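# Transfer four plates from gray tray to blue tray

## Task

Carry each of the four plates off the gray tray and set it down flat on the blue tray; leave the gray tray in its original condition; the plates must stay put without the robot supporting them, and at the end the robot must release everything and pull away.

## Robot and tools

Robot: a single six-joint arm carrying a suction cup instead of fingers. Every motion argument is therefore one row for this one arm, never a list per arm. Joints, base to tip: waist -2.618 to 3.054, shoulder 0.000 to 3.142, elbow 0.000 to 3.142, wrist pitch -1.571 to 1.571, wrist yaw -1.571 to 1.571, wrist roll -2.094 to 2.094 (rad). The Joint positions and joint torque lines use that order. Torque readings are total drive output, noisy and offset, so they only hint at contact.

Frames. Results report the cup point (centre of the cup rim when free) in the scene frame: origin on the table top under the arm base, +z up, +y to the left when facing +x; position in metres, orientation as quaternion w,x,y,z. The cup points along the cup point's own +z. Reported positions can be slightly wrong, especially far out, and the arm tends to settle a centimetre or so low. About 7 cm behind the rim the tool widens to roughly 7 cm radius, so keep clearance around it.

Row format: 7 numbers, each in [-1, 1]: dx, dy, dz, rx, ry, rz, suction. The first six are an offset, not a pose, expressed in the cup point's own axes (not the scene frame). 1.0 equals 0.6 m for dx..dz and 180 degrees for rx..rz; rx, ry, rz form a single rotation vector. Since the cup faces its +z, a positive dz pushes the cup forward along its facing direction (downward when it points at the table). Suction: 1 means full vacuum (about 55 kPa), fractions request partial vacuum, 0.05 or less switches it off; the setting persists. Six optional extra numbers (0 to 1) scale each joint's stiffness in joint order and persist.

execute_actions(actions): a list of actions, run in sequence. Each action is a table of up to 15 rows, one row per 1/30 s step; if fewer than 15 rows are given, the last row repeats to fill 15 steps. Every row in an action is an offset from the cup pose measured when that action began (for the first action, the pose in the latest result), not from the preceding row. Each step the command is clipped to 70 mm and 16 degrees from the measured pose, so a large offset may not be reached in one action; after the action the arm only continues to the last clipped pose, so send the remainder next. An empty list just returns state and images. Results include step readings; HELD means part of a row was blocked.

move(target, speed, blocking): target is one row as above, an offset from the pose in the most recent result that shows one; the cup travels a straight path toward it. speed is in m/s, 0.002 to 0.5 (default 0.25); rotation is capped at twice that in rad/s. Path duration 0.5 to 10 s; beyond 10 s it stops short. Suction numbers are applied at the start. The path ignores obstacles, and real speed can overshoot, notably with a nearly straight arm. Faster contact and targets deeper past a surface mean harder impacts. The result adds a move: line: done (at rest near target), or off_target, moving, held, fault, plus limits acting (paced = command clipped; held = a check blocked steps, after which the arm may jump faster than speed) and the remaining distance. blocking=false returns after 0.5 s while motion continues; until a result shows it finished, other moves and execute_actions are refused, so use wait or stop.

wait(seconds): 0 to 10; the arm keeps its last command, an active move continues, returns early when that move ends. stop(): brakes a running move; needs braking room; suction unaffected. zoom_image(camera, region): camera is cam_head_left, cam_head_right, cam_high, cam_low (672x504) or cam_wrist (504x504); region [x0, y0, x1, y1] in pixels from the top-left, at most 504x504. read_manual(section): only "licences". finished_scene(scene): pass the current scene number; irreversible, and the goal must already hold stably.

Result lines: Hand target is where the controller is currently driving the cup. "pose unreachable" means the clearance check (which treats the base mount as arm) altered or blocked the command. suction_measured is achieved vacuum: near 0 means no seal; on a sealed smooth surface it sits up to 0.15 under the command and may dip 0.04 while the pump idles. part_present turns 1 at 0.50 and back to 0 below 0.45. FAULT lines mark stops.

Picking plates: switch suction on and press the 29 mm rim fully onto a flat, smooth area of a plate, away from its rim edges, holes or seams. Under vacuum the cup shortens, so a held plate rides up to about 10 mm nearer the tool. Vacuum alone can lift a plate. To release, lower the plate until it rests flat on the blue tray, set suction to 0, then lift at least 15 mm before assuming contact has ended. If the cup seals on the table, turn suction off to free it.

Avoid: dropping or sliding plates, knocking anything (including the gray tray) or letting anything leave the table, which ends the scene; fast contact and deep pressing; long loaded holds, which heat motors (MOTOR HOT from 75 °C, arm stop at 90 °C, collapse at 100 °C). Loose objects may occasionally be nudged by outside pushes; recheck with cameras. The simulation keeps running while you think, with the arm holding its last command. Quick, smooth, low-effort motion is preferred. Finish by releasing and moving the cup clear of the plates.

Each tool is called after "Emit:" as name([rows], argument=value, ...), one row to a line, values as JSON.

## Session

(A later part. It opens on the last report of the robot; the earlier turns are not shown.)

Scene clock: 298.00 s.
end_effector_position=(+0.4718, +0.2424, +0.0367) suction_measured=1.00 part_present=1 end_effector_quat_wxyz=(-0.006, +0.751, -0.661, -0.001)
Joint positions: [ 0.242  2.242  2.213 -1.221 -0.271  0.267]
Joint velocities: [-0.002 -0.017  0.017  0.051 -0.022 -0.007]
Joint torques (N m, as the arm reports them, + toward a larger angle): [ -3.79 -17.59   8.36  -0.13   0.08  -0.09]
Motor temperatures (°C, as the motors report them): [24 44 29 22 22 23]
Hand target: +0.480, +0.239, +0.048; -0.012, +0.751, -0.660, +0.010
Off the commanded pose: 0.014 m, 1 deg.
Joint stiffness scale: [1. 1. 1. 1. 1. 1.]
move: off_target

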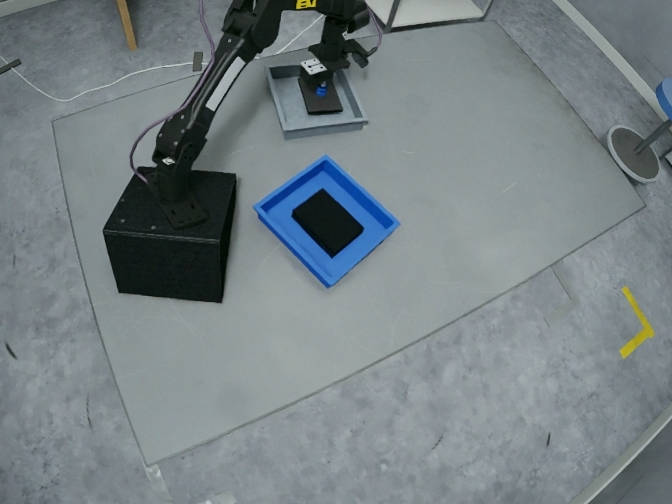

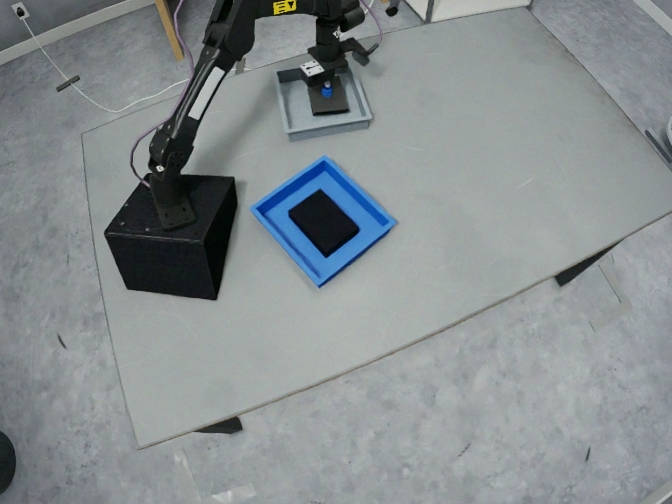

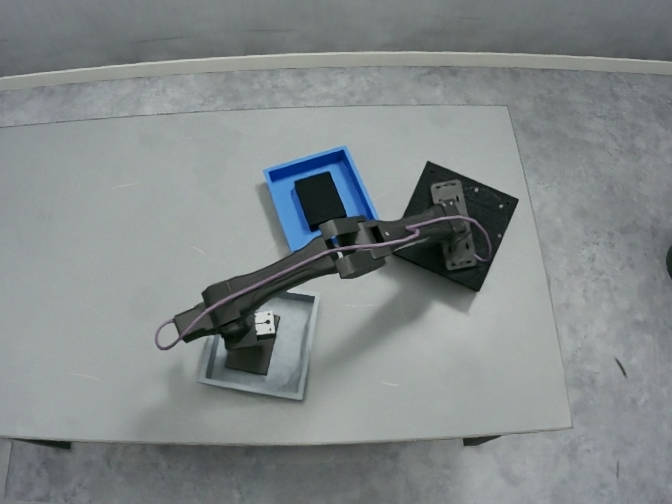

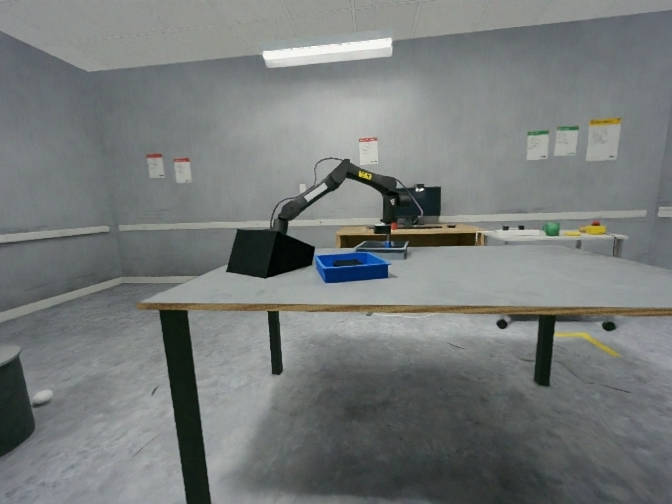

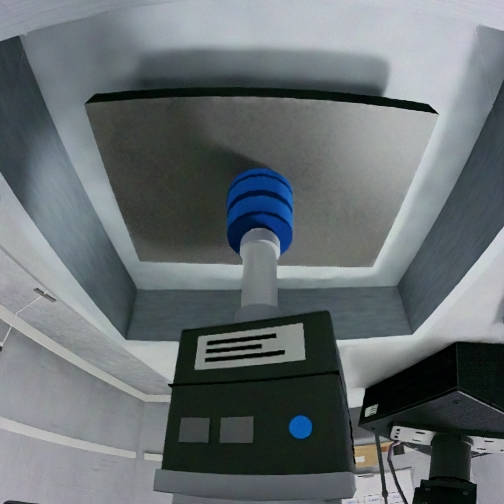

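Emit:
move(target=[0,0.013,-0.13,0.002,0.002,0,1], speed=0.2)

Emit:
move(target=[0.59,0.30,-0.02,0.014,-0.003,-0.145,1], speed=0.35)

Emit:
move(target=[-0.005,-0.015,0.09,0.011,-0.005,0,1], speed=0.15)

Scene clock: 311.93 s.
end_effector_position=(+0.4573, +0.2446, +0.1053) suction_measured=1.00 part_present=1 end_effector_quat_wxyz=(+0.003, +0.752, -0.659, -0.001)
Joint positions: [ 0.22   2.202  2.41  -1.481 -0.271  0.238]
Joint velocities: [-0.012 -0.007 -0.002 -0.037  0.022 -0.037]
Joint torques (N m, as the arm reports them, + toward a larger angle): [ -4.01 -16.66   8.43  -0.2    0.02  -0.04]
Motor temperatures (°C, as the motors report them): [24 45 30 22 22 23]
Hand target: +0.464, +0.241, +0.115; -0.006, +0.751, -0.661, +0.005
Off the commanded pose: 0.012 m, 1 deg.
Joint stiffness scale: [1. 1. 1. 1. 1. 1.]
move: off_target

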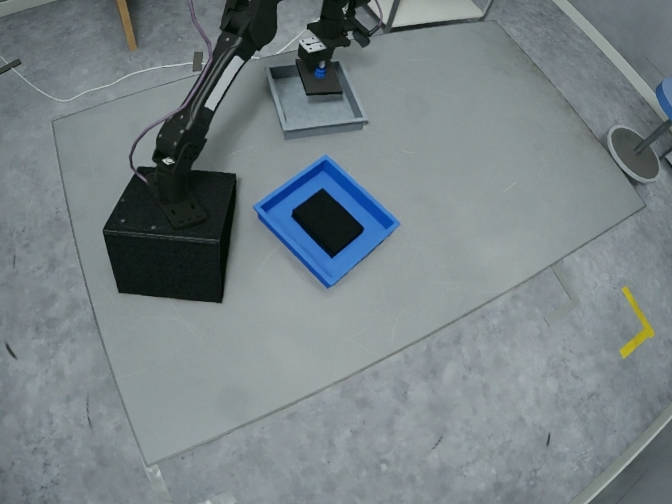

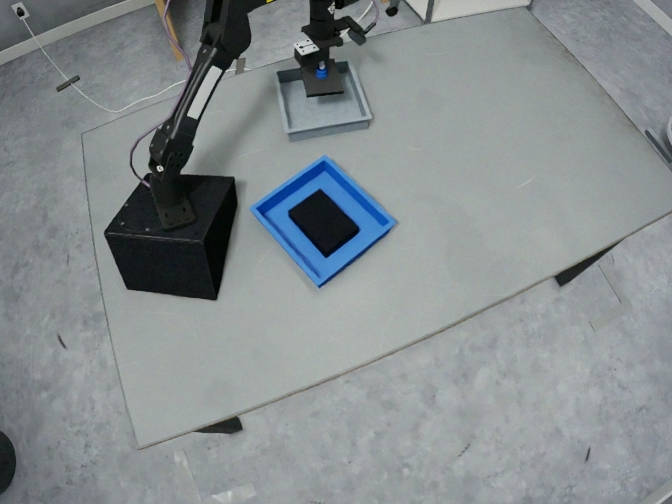

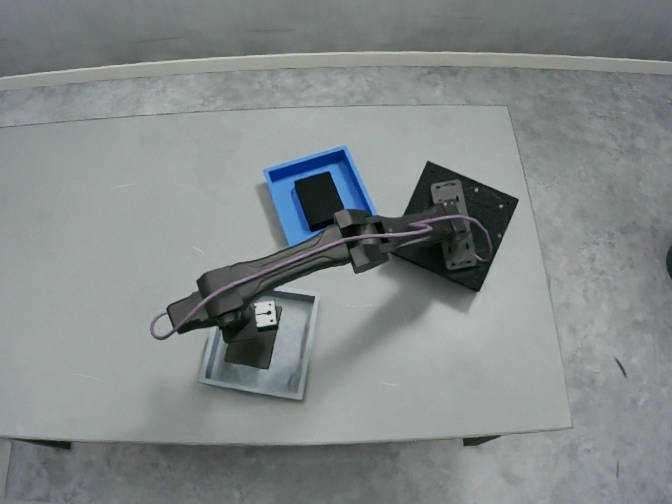

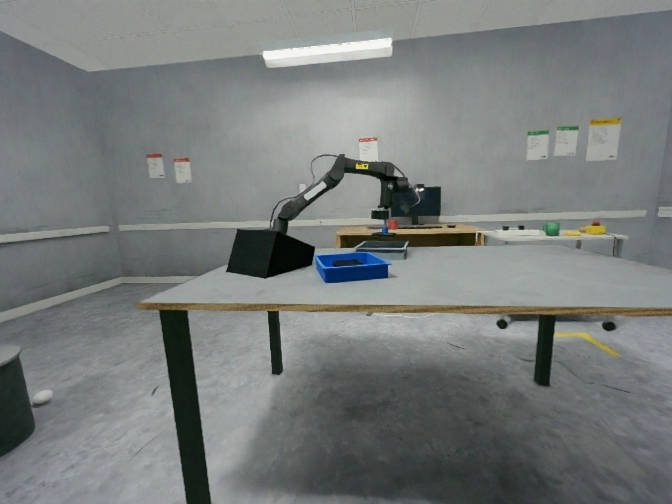

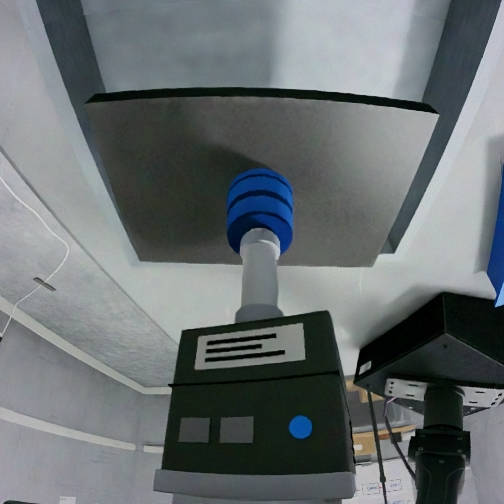

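Scene clock: 313.87 s.
end_effector_position=(+0.3147, -0.1359, +0.1176) suction_measured=1.00 part_present=1 end_effector_quat_wxyz=(+0.004, +0.878, -0.478, +0.003)
Joint positions: [-0.789  1.914  1.393 -1.121 -0.391 -1.268]
Joint velocities: [-0.002  0.002  0.012 -0.051 -0.022 -0.11 ]
Joint torques (N m, as the arm reports them, + toward a larger angle): [ -3.73 -10.8    8.48  -0.11  -0.1   -0.04]
Motor temperatures (°C, as the motors report them): [24 45 30 22 22 23]
Hand target: +0.326, -0.137, +0.129; -0.002, +0.882, -0.470, +0.018
Off the commanded pose: 0.012 m, 3 deg.
Joint stiffness scale: [1. 1. 1. 1. 1. 1.]
move: off_target

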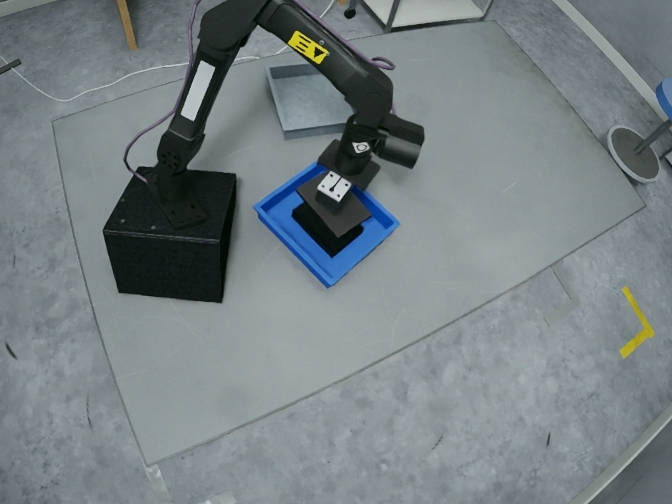

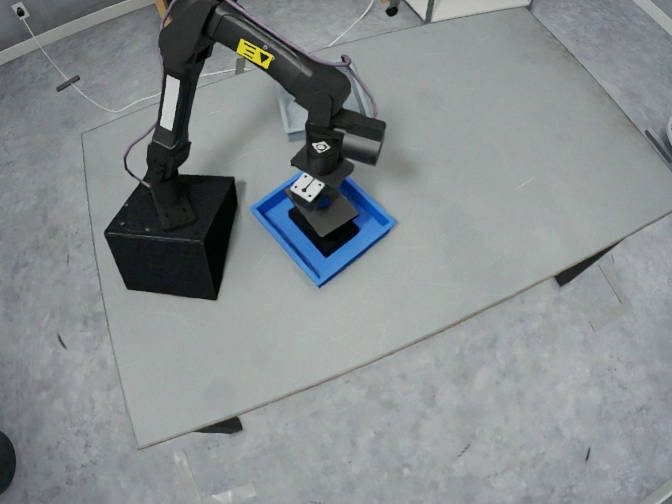

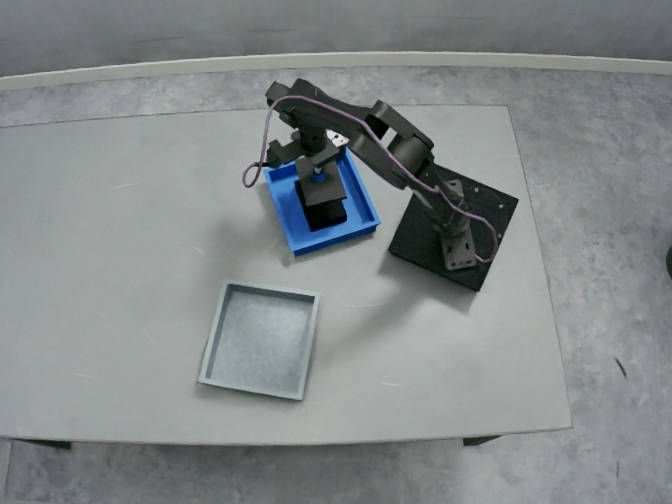

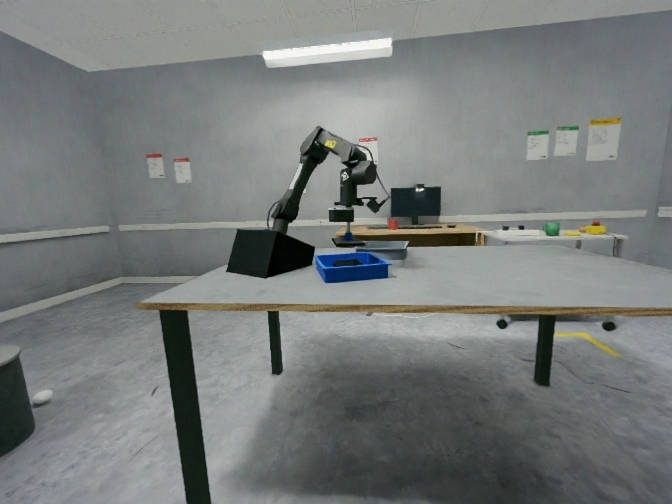

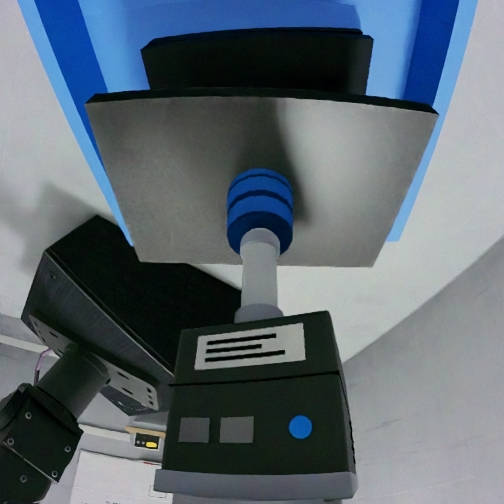

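Scene clock: 314.93 s.
end_effector_position=(+0.3165, -0.1303, +0.0627) suction_measured=1.00 part_present=1 end_effector_quat_wxyz=(-0.008, +0.880, -0.476, -0.004)
Joint positions: [-0.725  1.977  1.266 -0.922 -0.416 -1.211]
Joint velocities: [-0.007 -0.012  0.017 -0.066 -0.022 -0.066]
Joint torques (N m, as the arm reports them, + toward a larger angle): [ -3.53 -11.53   4.55   0.05  -0.12   0.11]
Motor temperatures (°C, as the motors report them): [24 45 30 22 22 23]
Hand target: +0.320, -0.128, +0.063; -0.016, +0.878, -0.478, +0.003
Off the commanded pose: 0.004 m, 1 deg.
Joint stiffness scale: [1. 1. 1. 1. 1. 1.]
move: done

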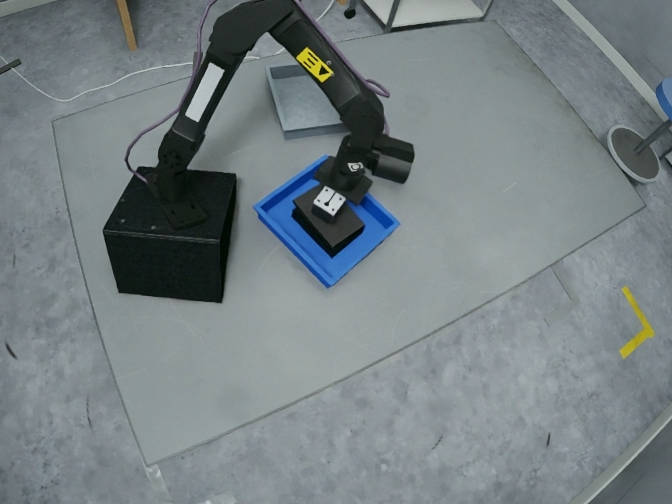

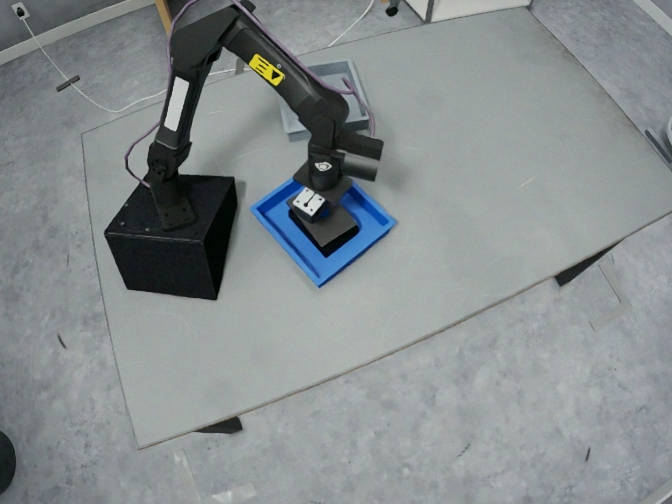

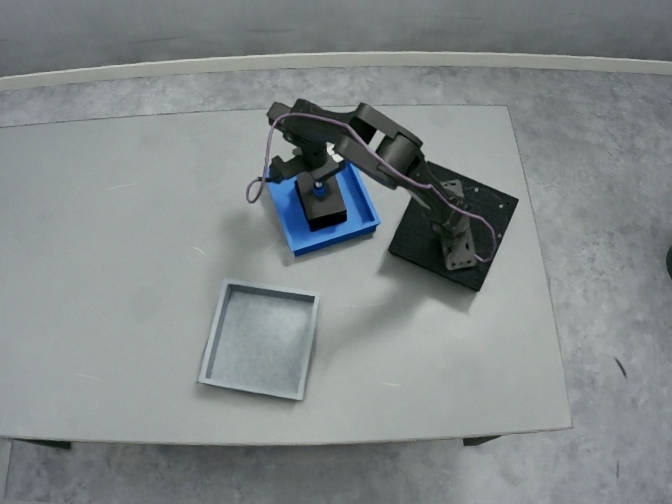

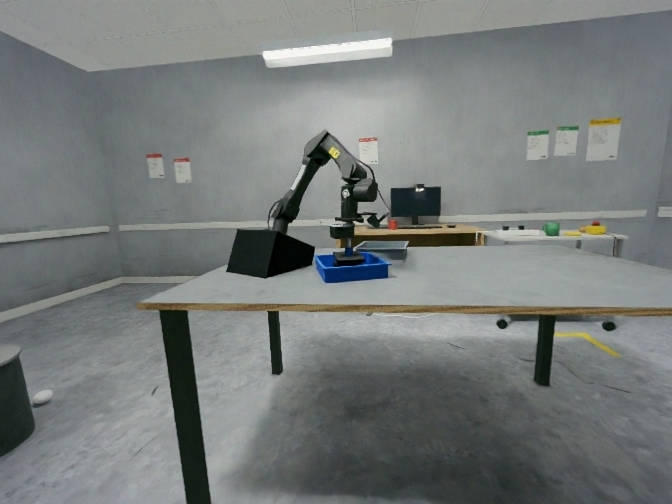

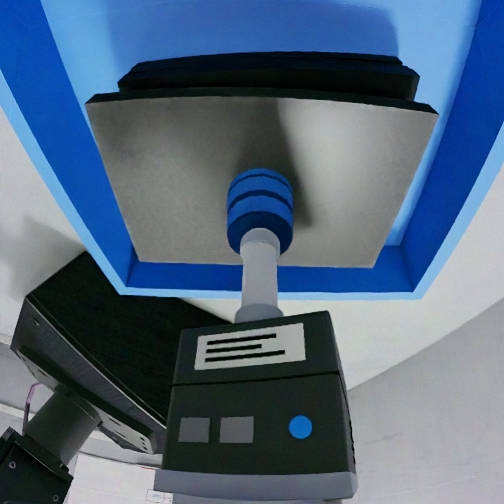

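Emit:
move(target=[0.008,-0.008,0.043,0.002,0.007,-0.015,1], speed=0.03)

Emit:
execute_actions([
  [[0,0,0,0,0,0,0]],
])

Emit:
move(target=[0,0,-0.15,0.005,0,0,0], speed=0.25)

Scene clock: 327.60 s.
end_effector_position=(+0.3198, -0.1287, +0.0433) suction_measured=0.98 part_present=1 end_effector_quat_wxyz=(-0.006, +0.889, -0.459, +0.000)
Joint positions: [-0.693  1.998  1.225 -0.836 -0.416 -1.21 ]
Joint velocities: [-0.012  0.012 -0.007 -0.022  0.007 -0.037]
Joint torques (N m, as the arm reports them, + toward a larger angle): [ -3.02 -10.37   3.74   0.41   0.01   0.07]
Motor temperatures (°C, as the motors report them): [24 42 29 22 22 23]
Hand target: +0.323, -0.131, +0.037; -0.006, +0.891, -0.455, +0.007
Off the commanded pose: 0.008 m, 1 deg.
Joint stiffness scale: [1. 1. 1. 1. 1. 1.]
move: done

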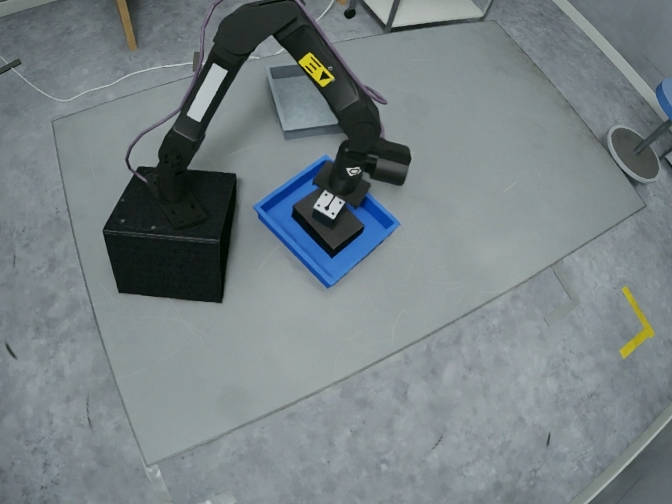

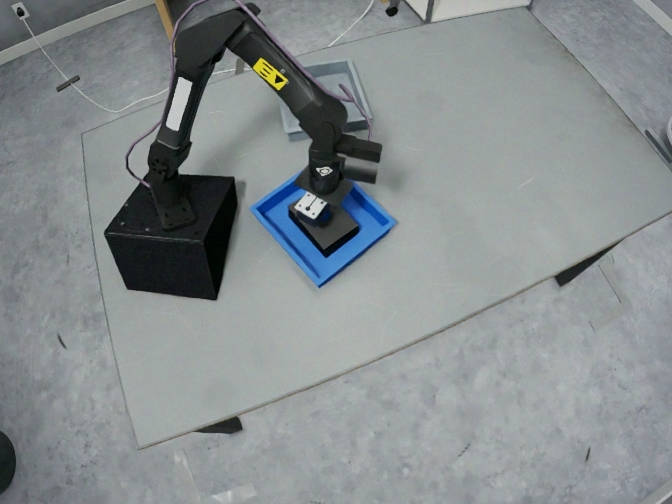

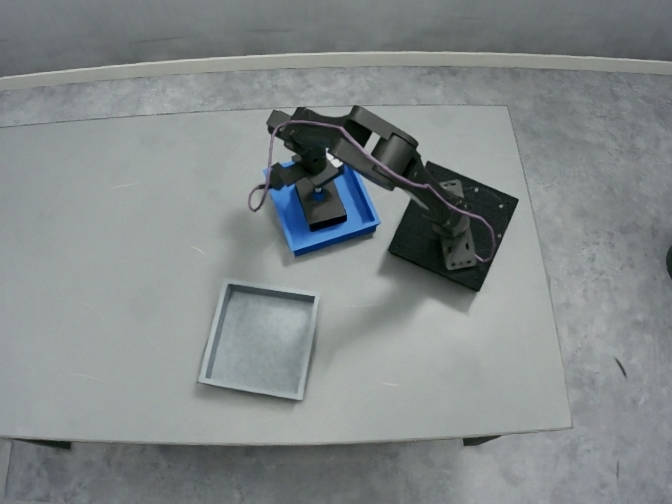

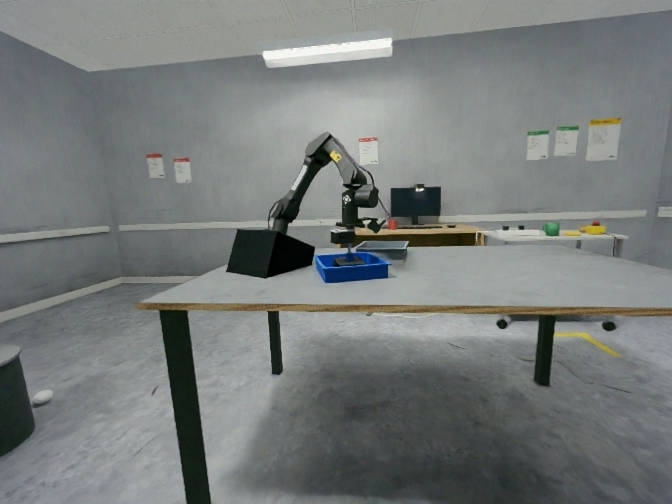

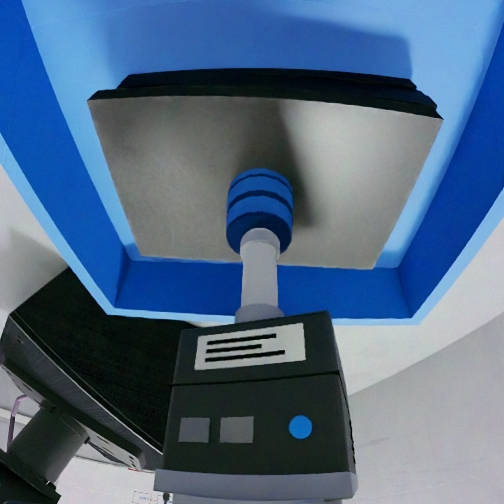

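Scene clock: 328.10 s.
end_effector_position=(+0.3193, -0.1282, +0.0444) suction_measured=0.00 part_present=0 end_effector_quat_wxyz=(-0.005, +0.888, -0.459, -0.000)
Joint positions: [-0.693  1.994  1.225 -0.841 -0.414 -1.21 ]
Joint velocities: [-0.007 -0.002 -0.017  0.066 -0.051  0.007]
Joint torques (N m, as the arm reports them, + toward a larger angle): [ -3.56 -10.5    5.07   0.05   0.05   0.04]
Motor temperatures (°C, as the motors report them): [24 42 29 22 22 23]
Hand target: +0.320, -0.129, +0.043; -0.006, +0.888, -0.459, +0.000
Off the commanded pose: 0.001 m, 0 deg.
Joint stiffness scale: [1. 1. 1. 1. 1. 1.]
Step readings (end_effector_position):
0: (+0.3198, -0.1287, +0.0433)
1: (+0.3195, -0.1286, +0.0433)
2: (+0.3194, -0.1282, +0.0439)
4: (+0.3193, -0.1282, +0.0444)
8: (+0.3193, -0.1282, +0.0444)
15: end_effector_position above

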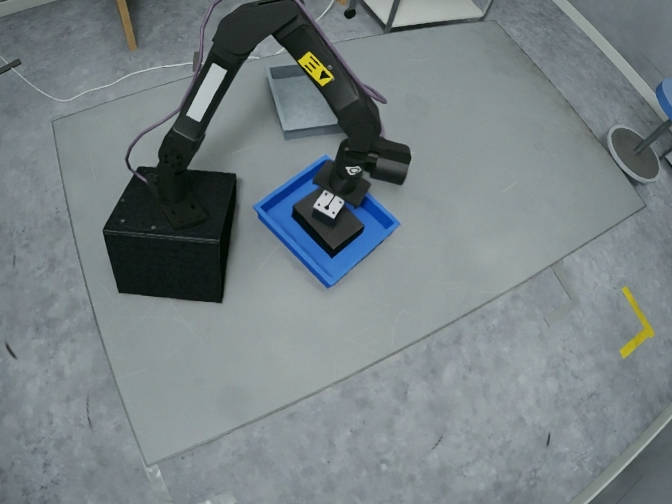

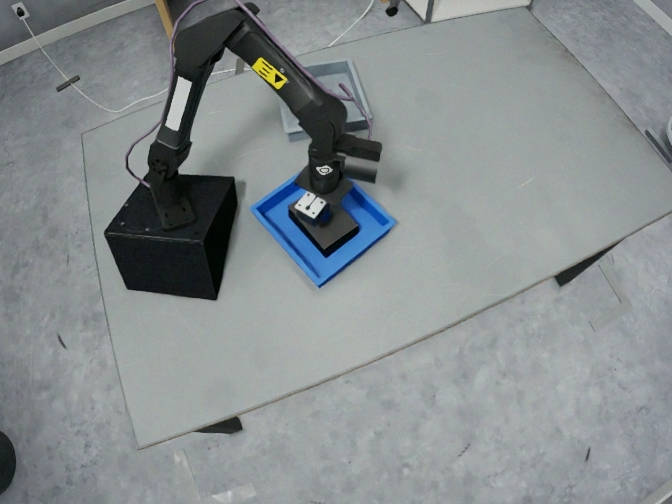

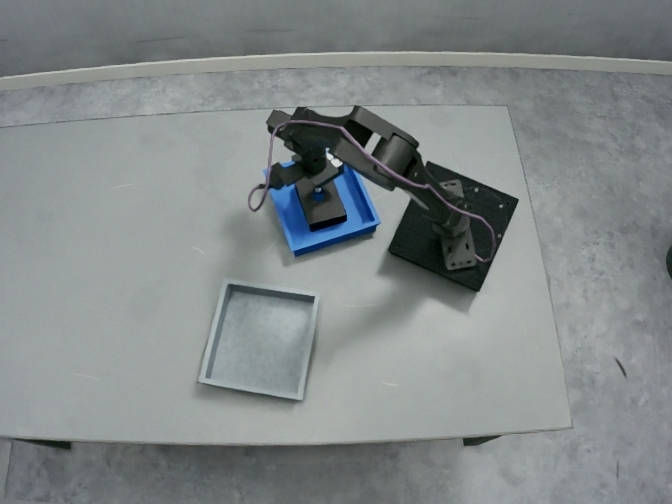

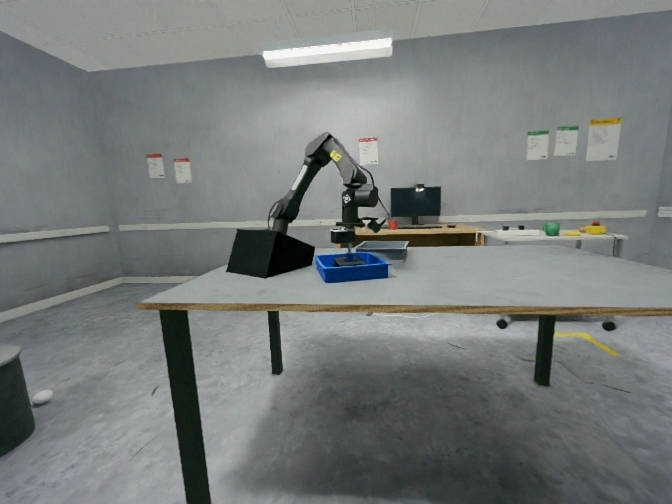

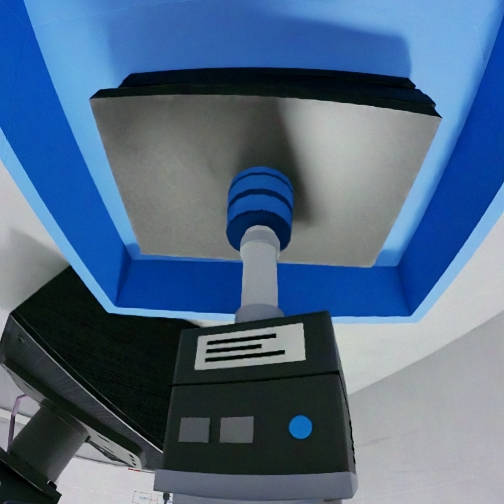

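Scene clock: 329.23 s.
end_effector_position=(+0.3169, -0.1271, +0.1271) suction_measured=0.00 part_present=0 end_effector_quat_wxyz=(-0.008, +0.888, -0.459, -0.003)
Joint positions: [-0.791  1.912  1.43  -1.179 -0.412 -1.32 ]
Joint velocities: [-0.002 -0.012  0.002 -0.022 -0.051 -0.081]
Joint torques (N m, as the arm reports them, + toward a larger angle): [ -3.96 -10.46   7.32  -0.16   0.01  -0.03]
Motor temperatures (°C, as the motors report them): [24 42 29 22 22 23]
Hand target: +0.320, -0.130, +0.134; -0.010, +0.888, -0.459, +0.004
Off the commanded pose: 0.008 m, 1 deg.
Joint stiffness scale: [1. 1. 1. 1. 1. 1.]
move: done

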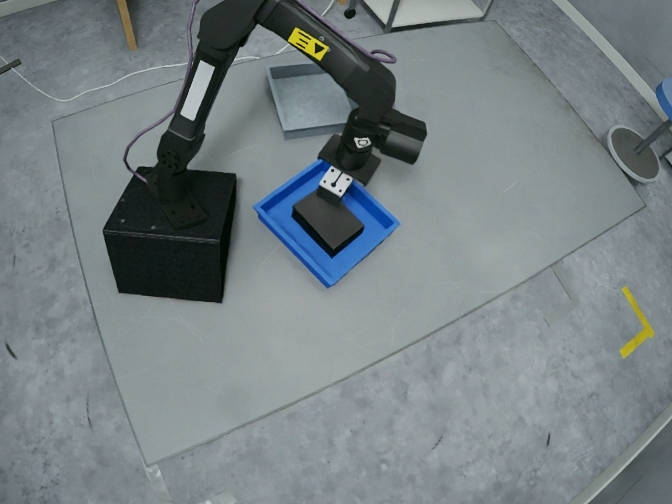

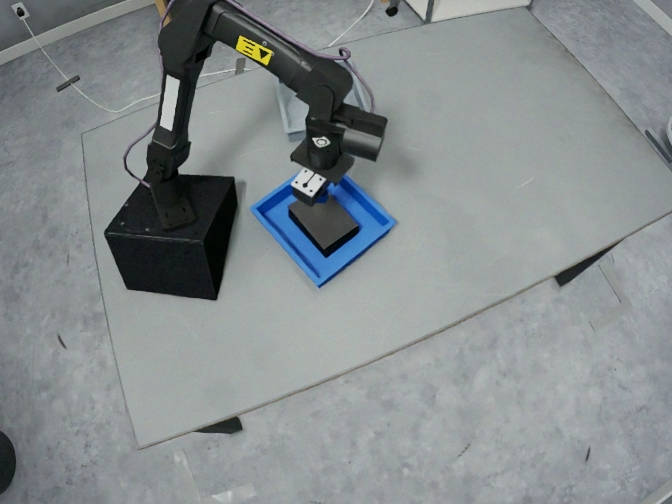

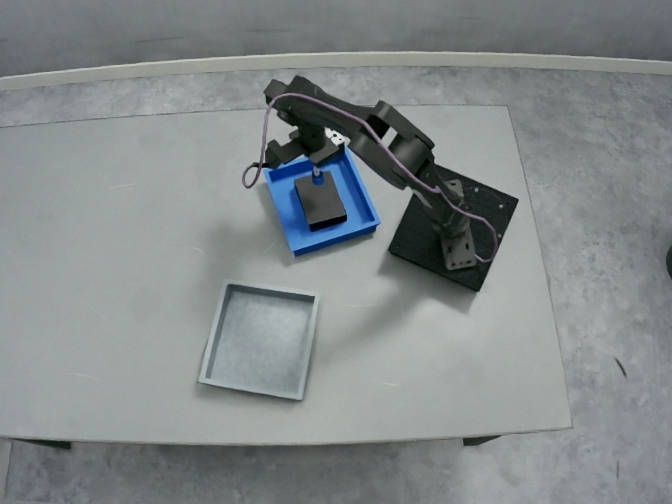

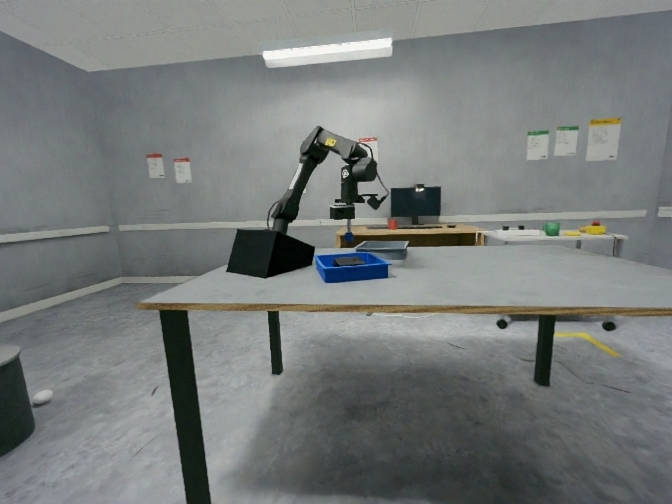

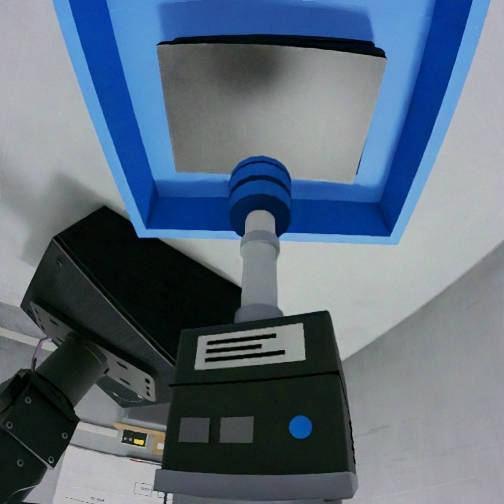

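Emit:
finished_scene(scene=2)

The scene is finished: the task was done.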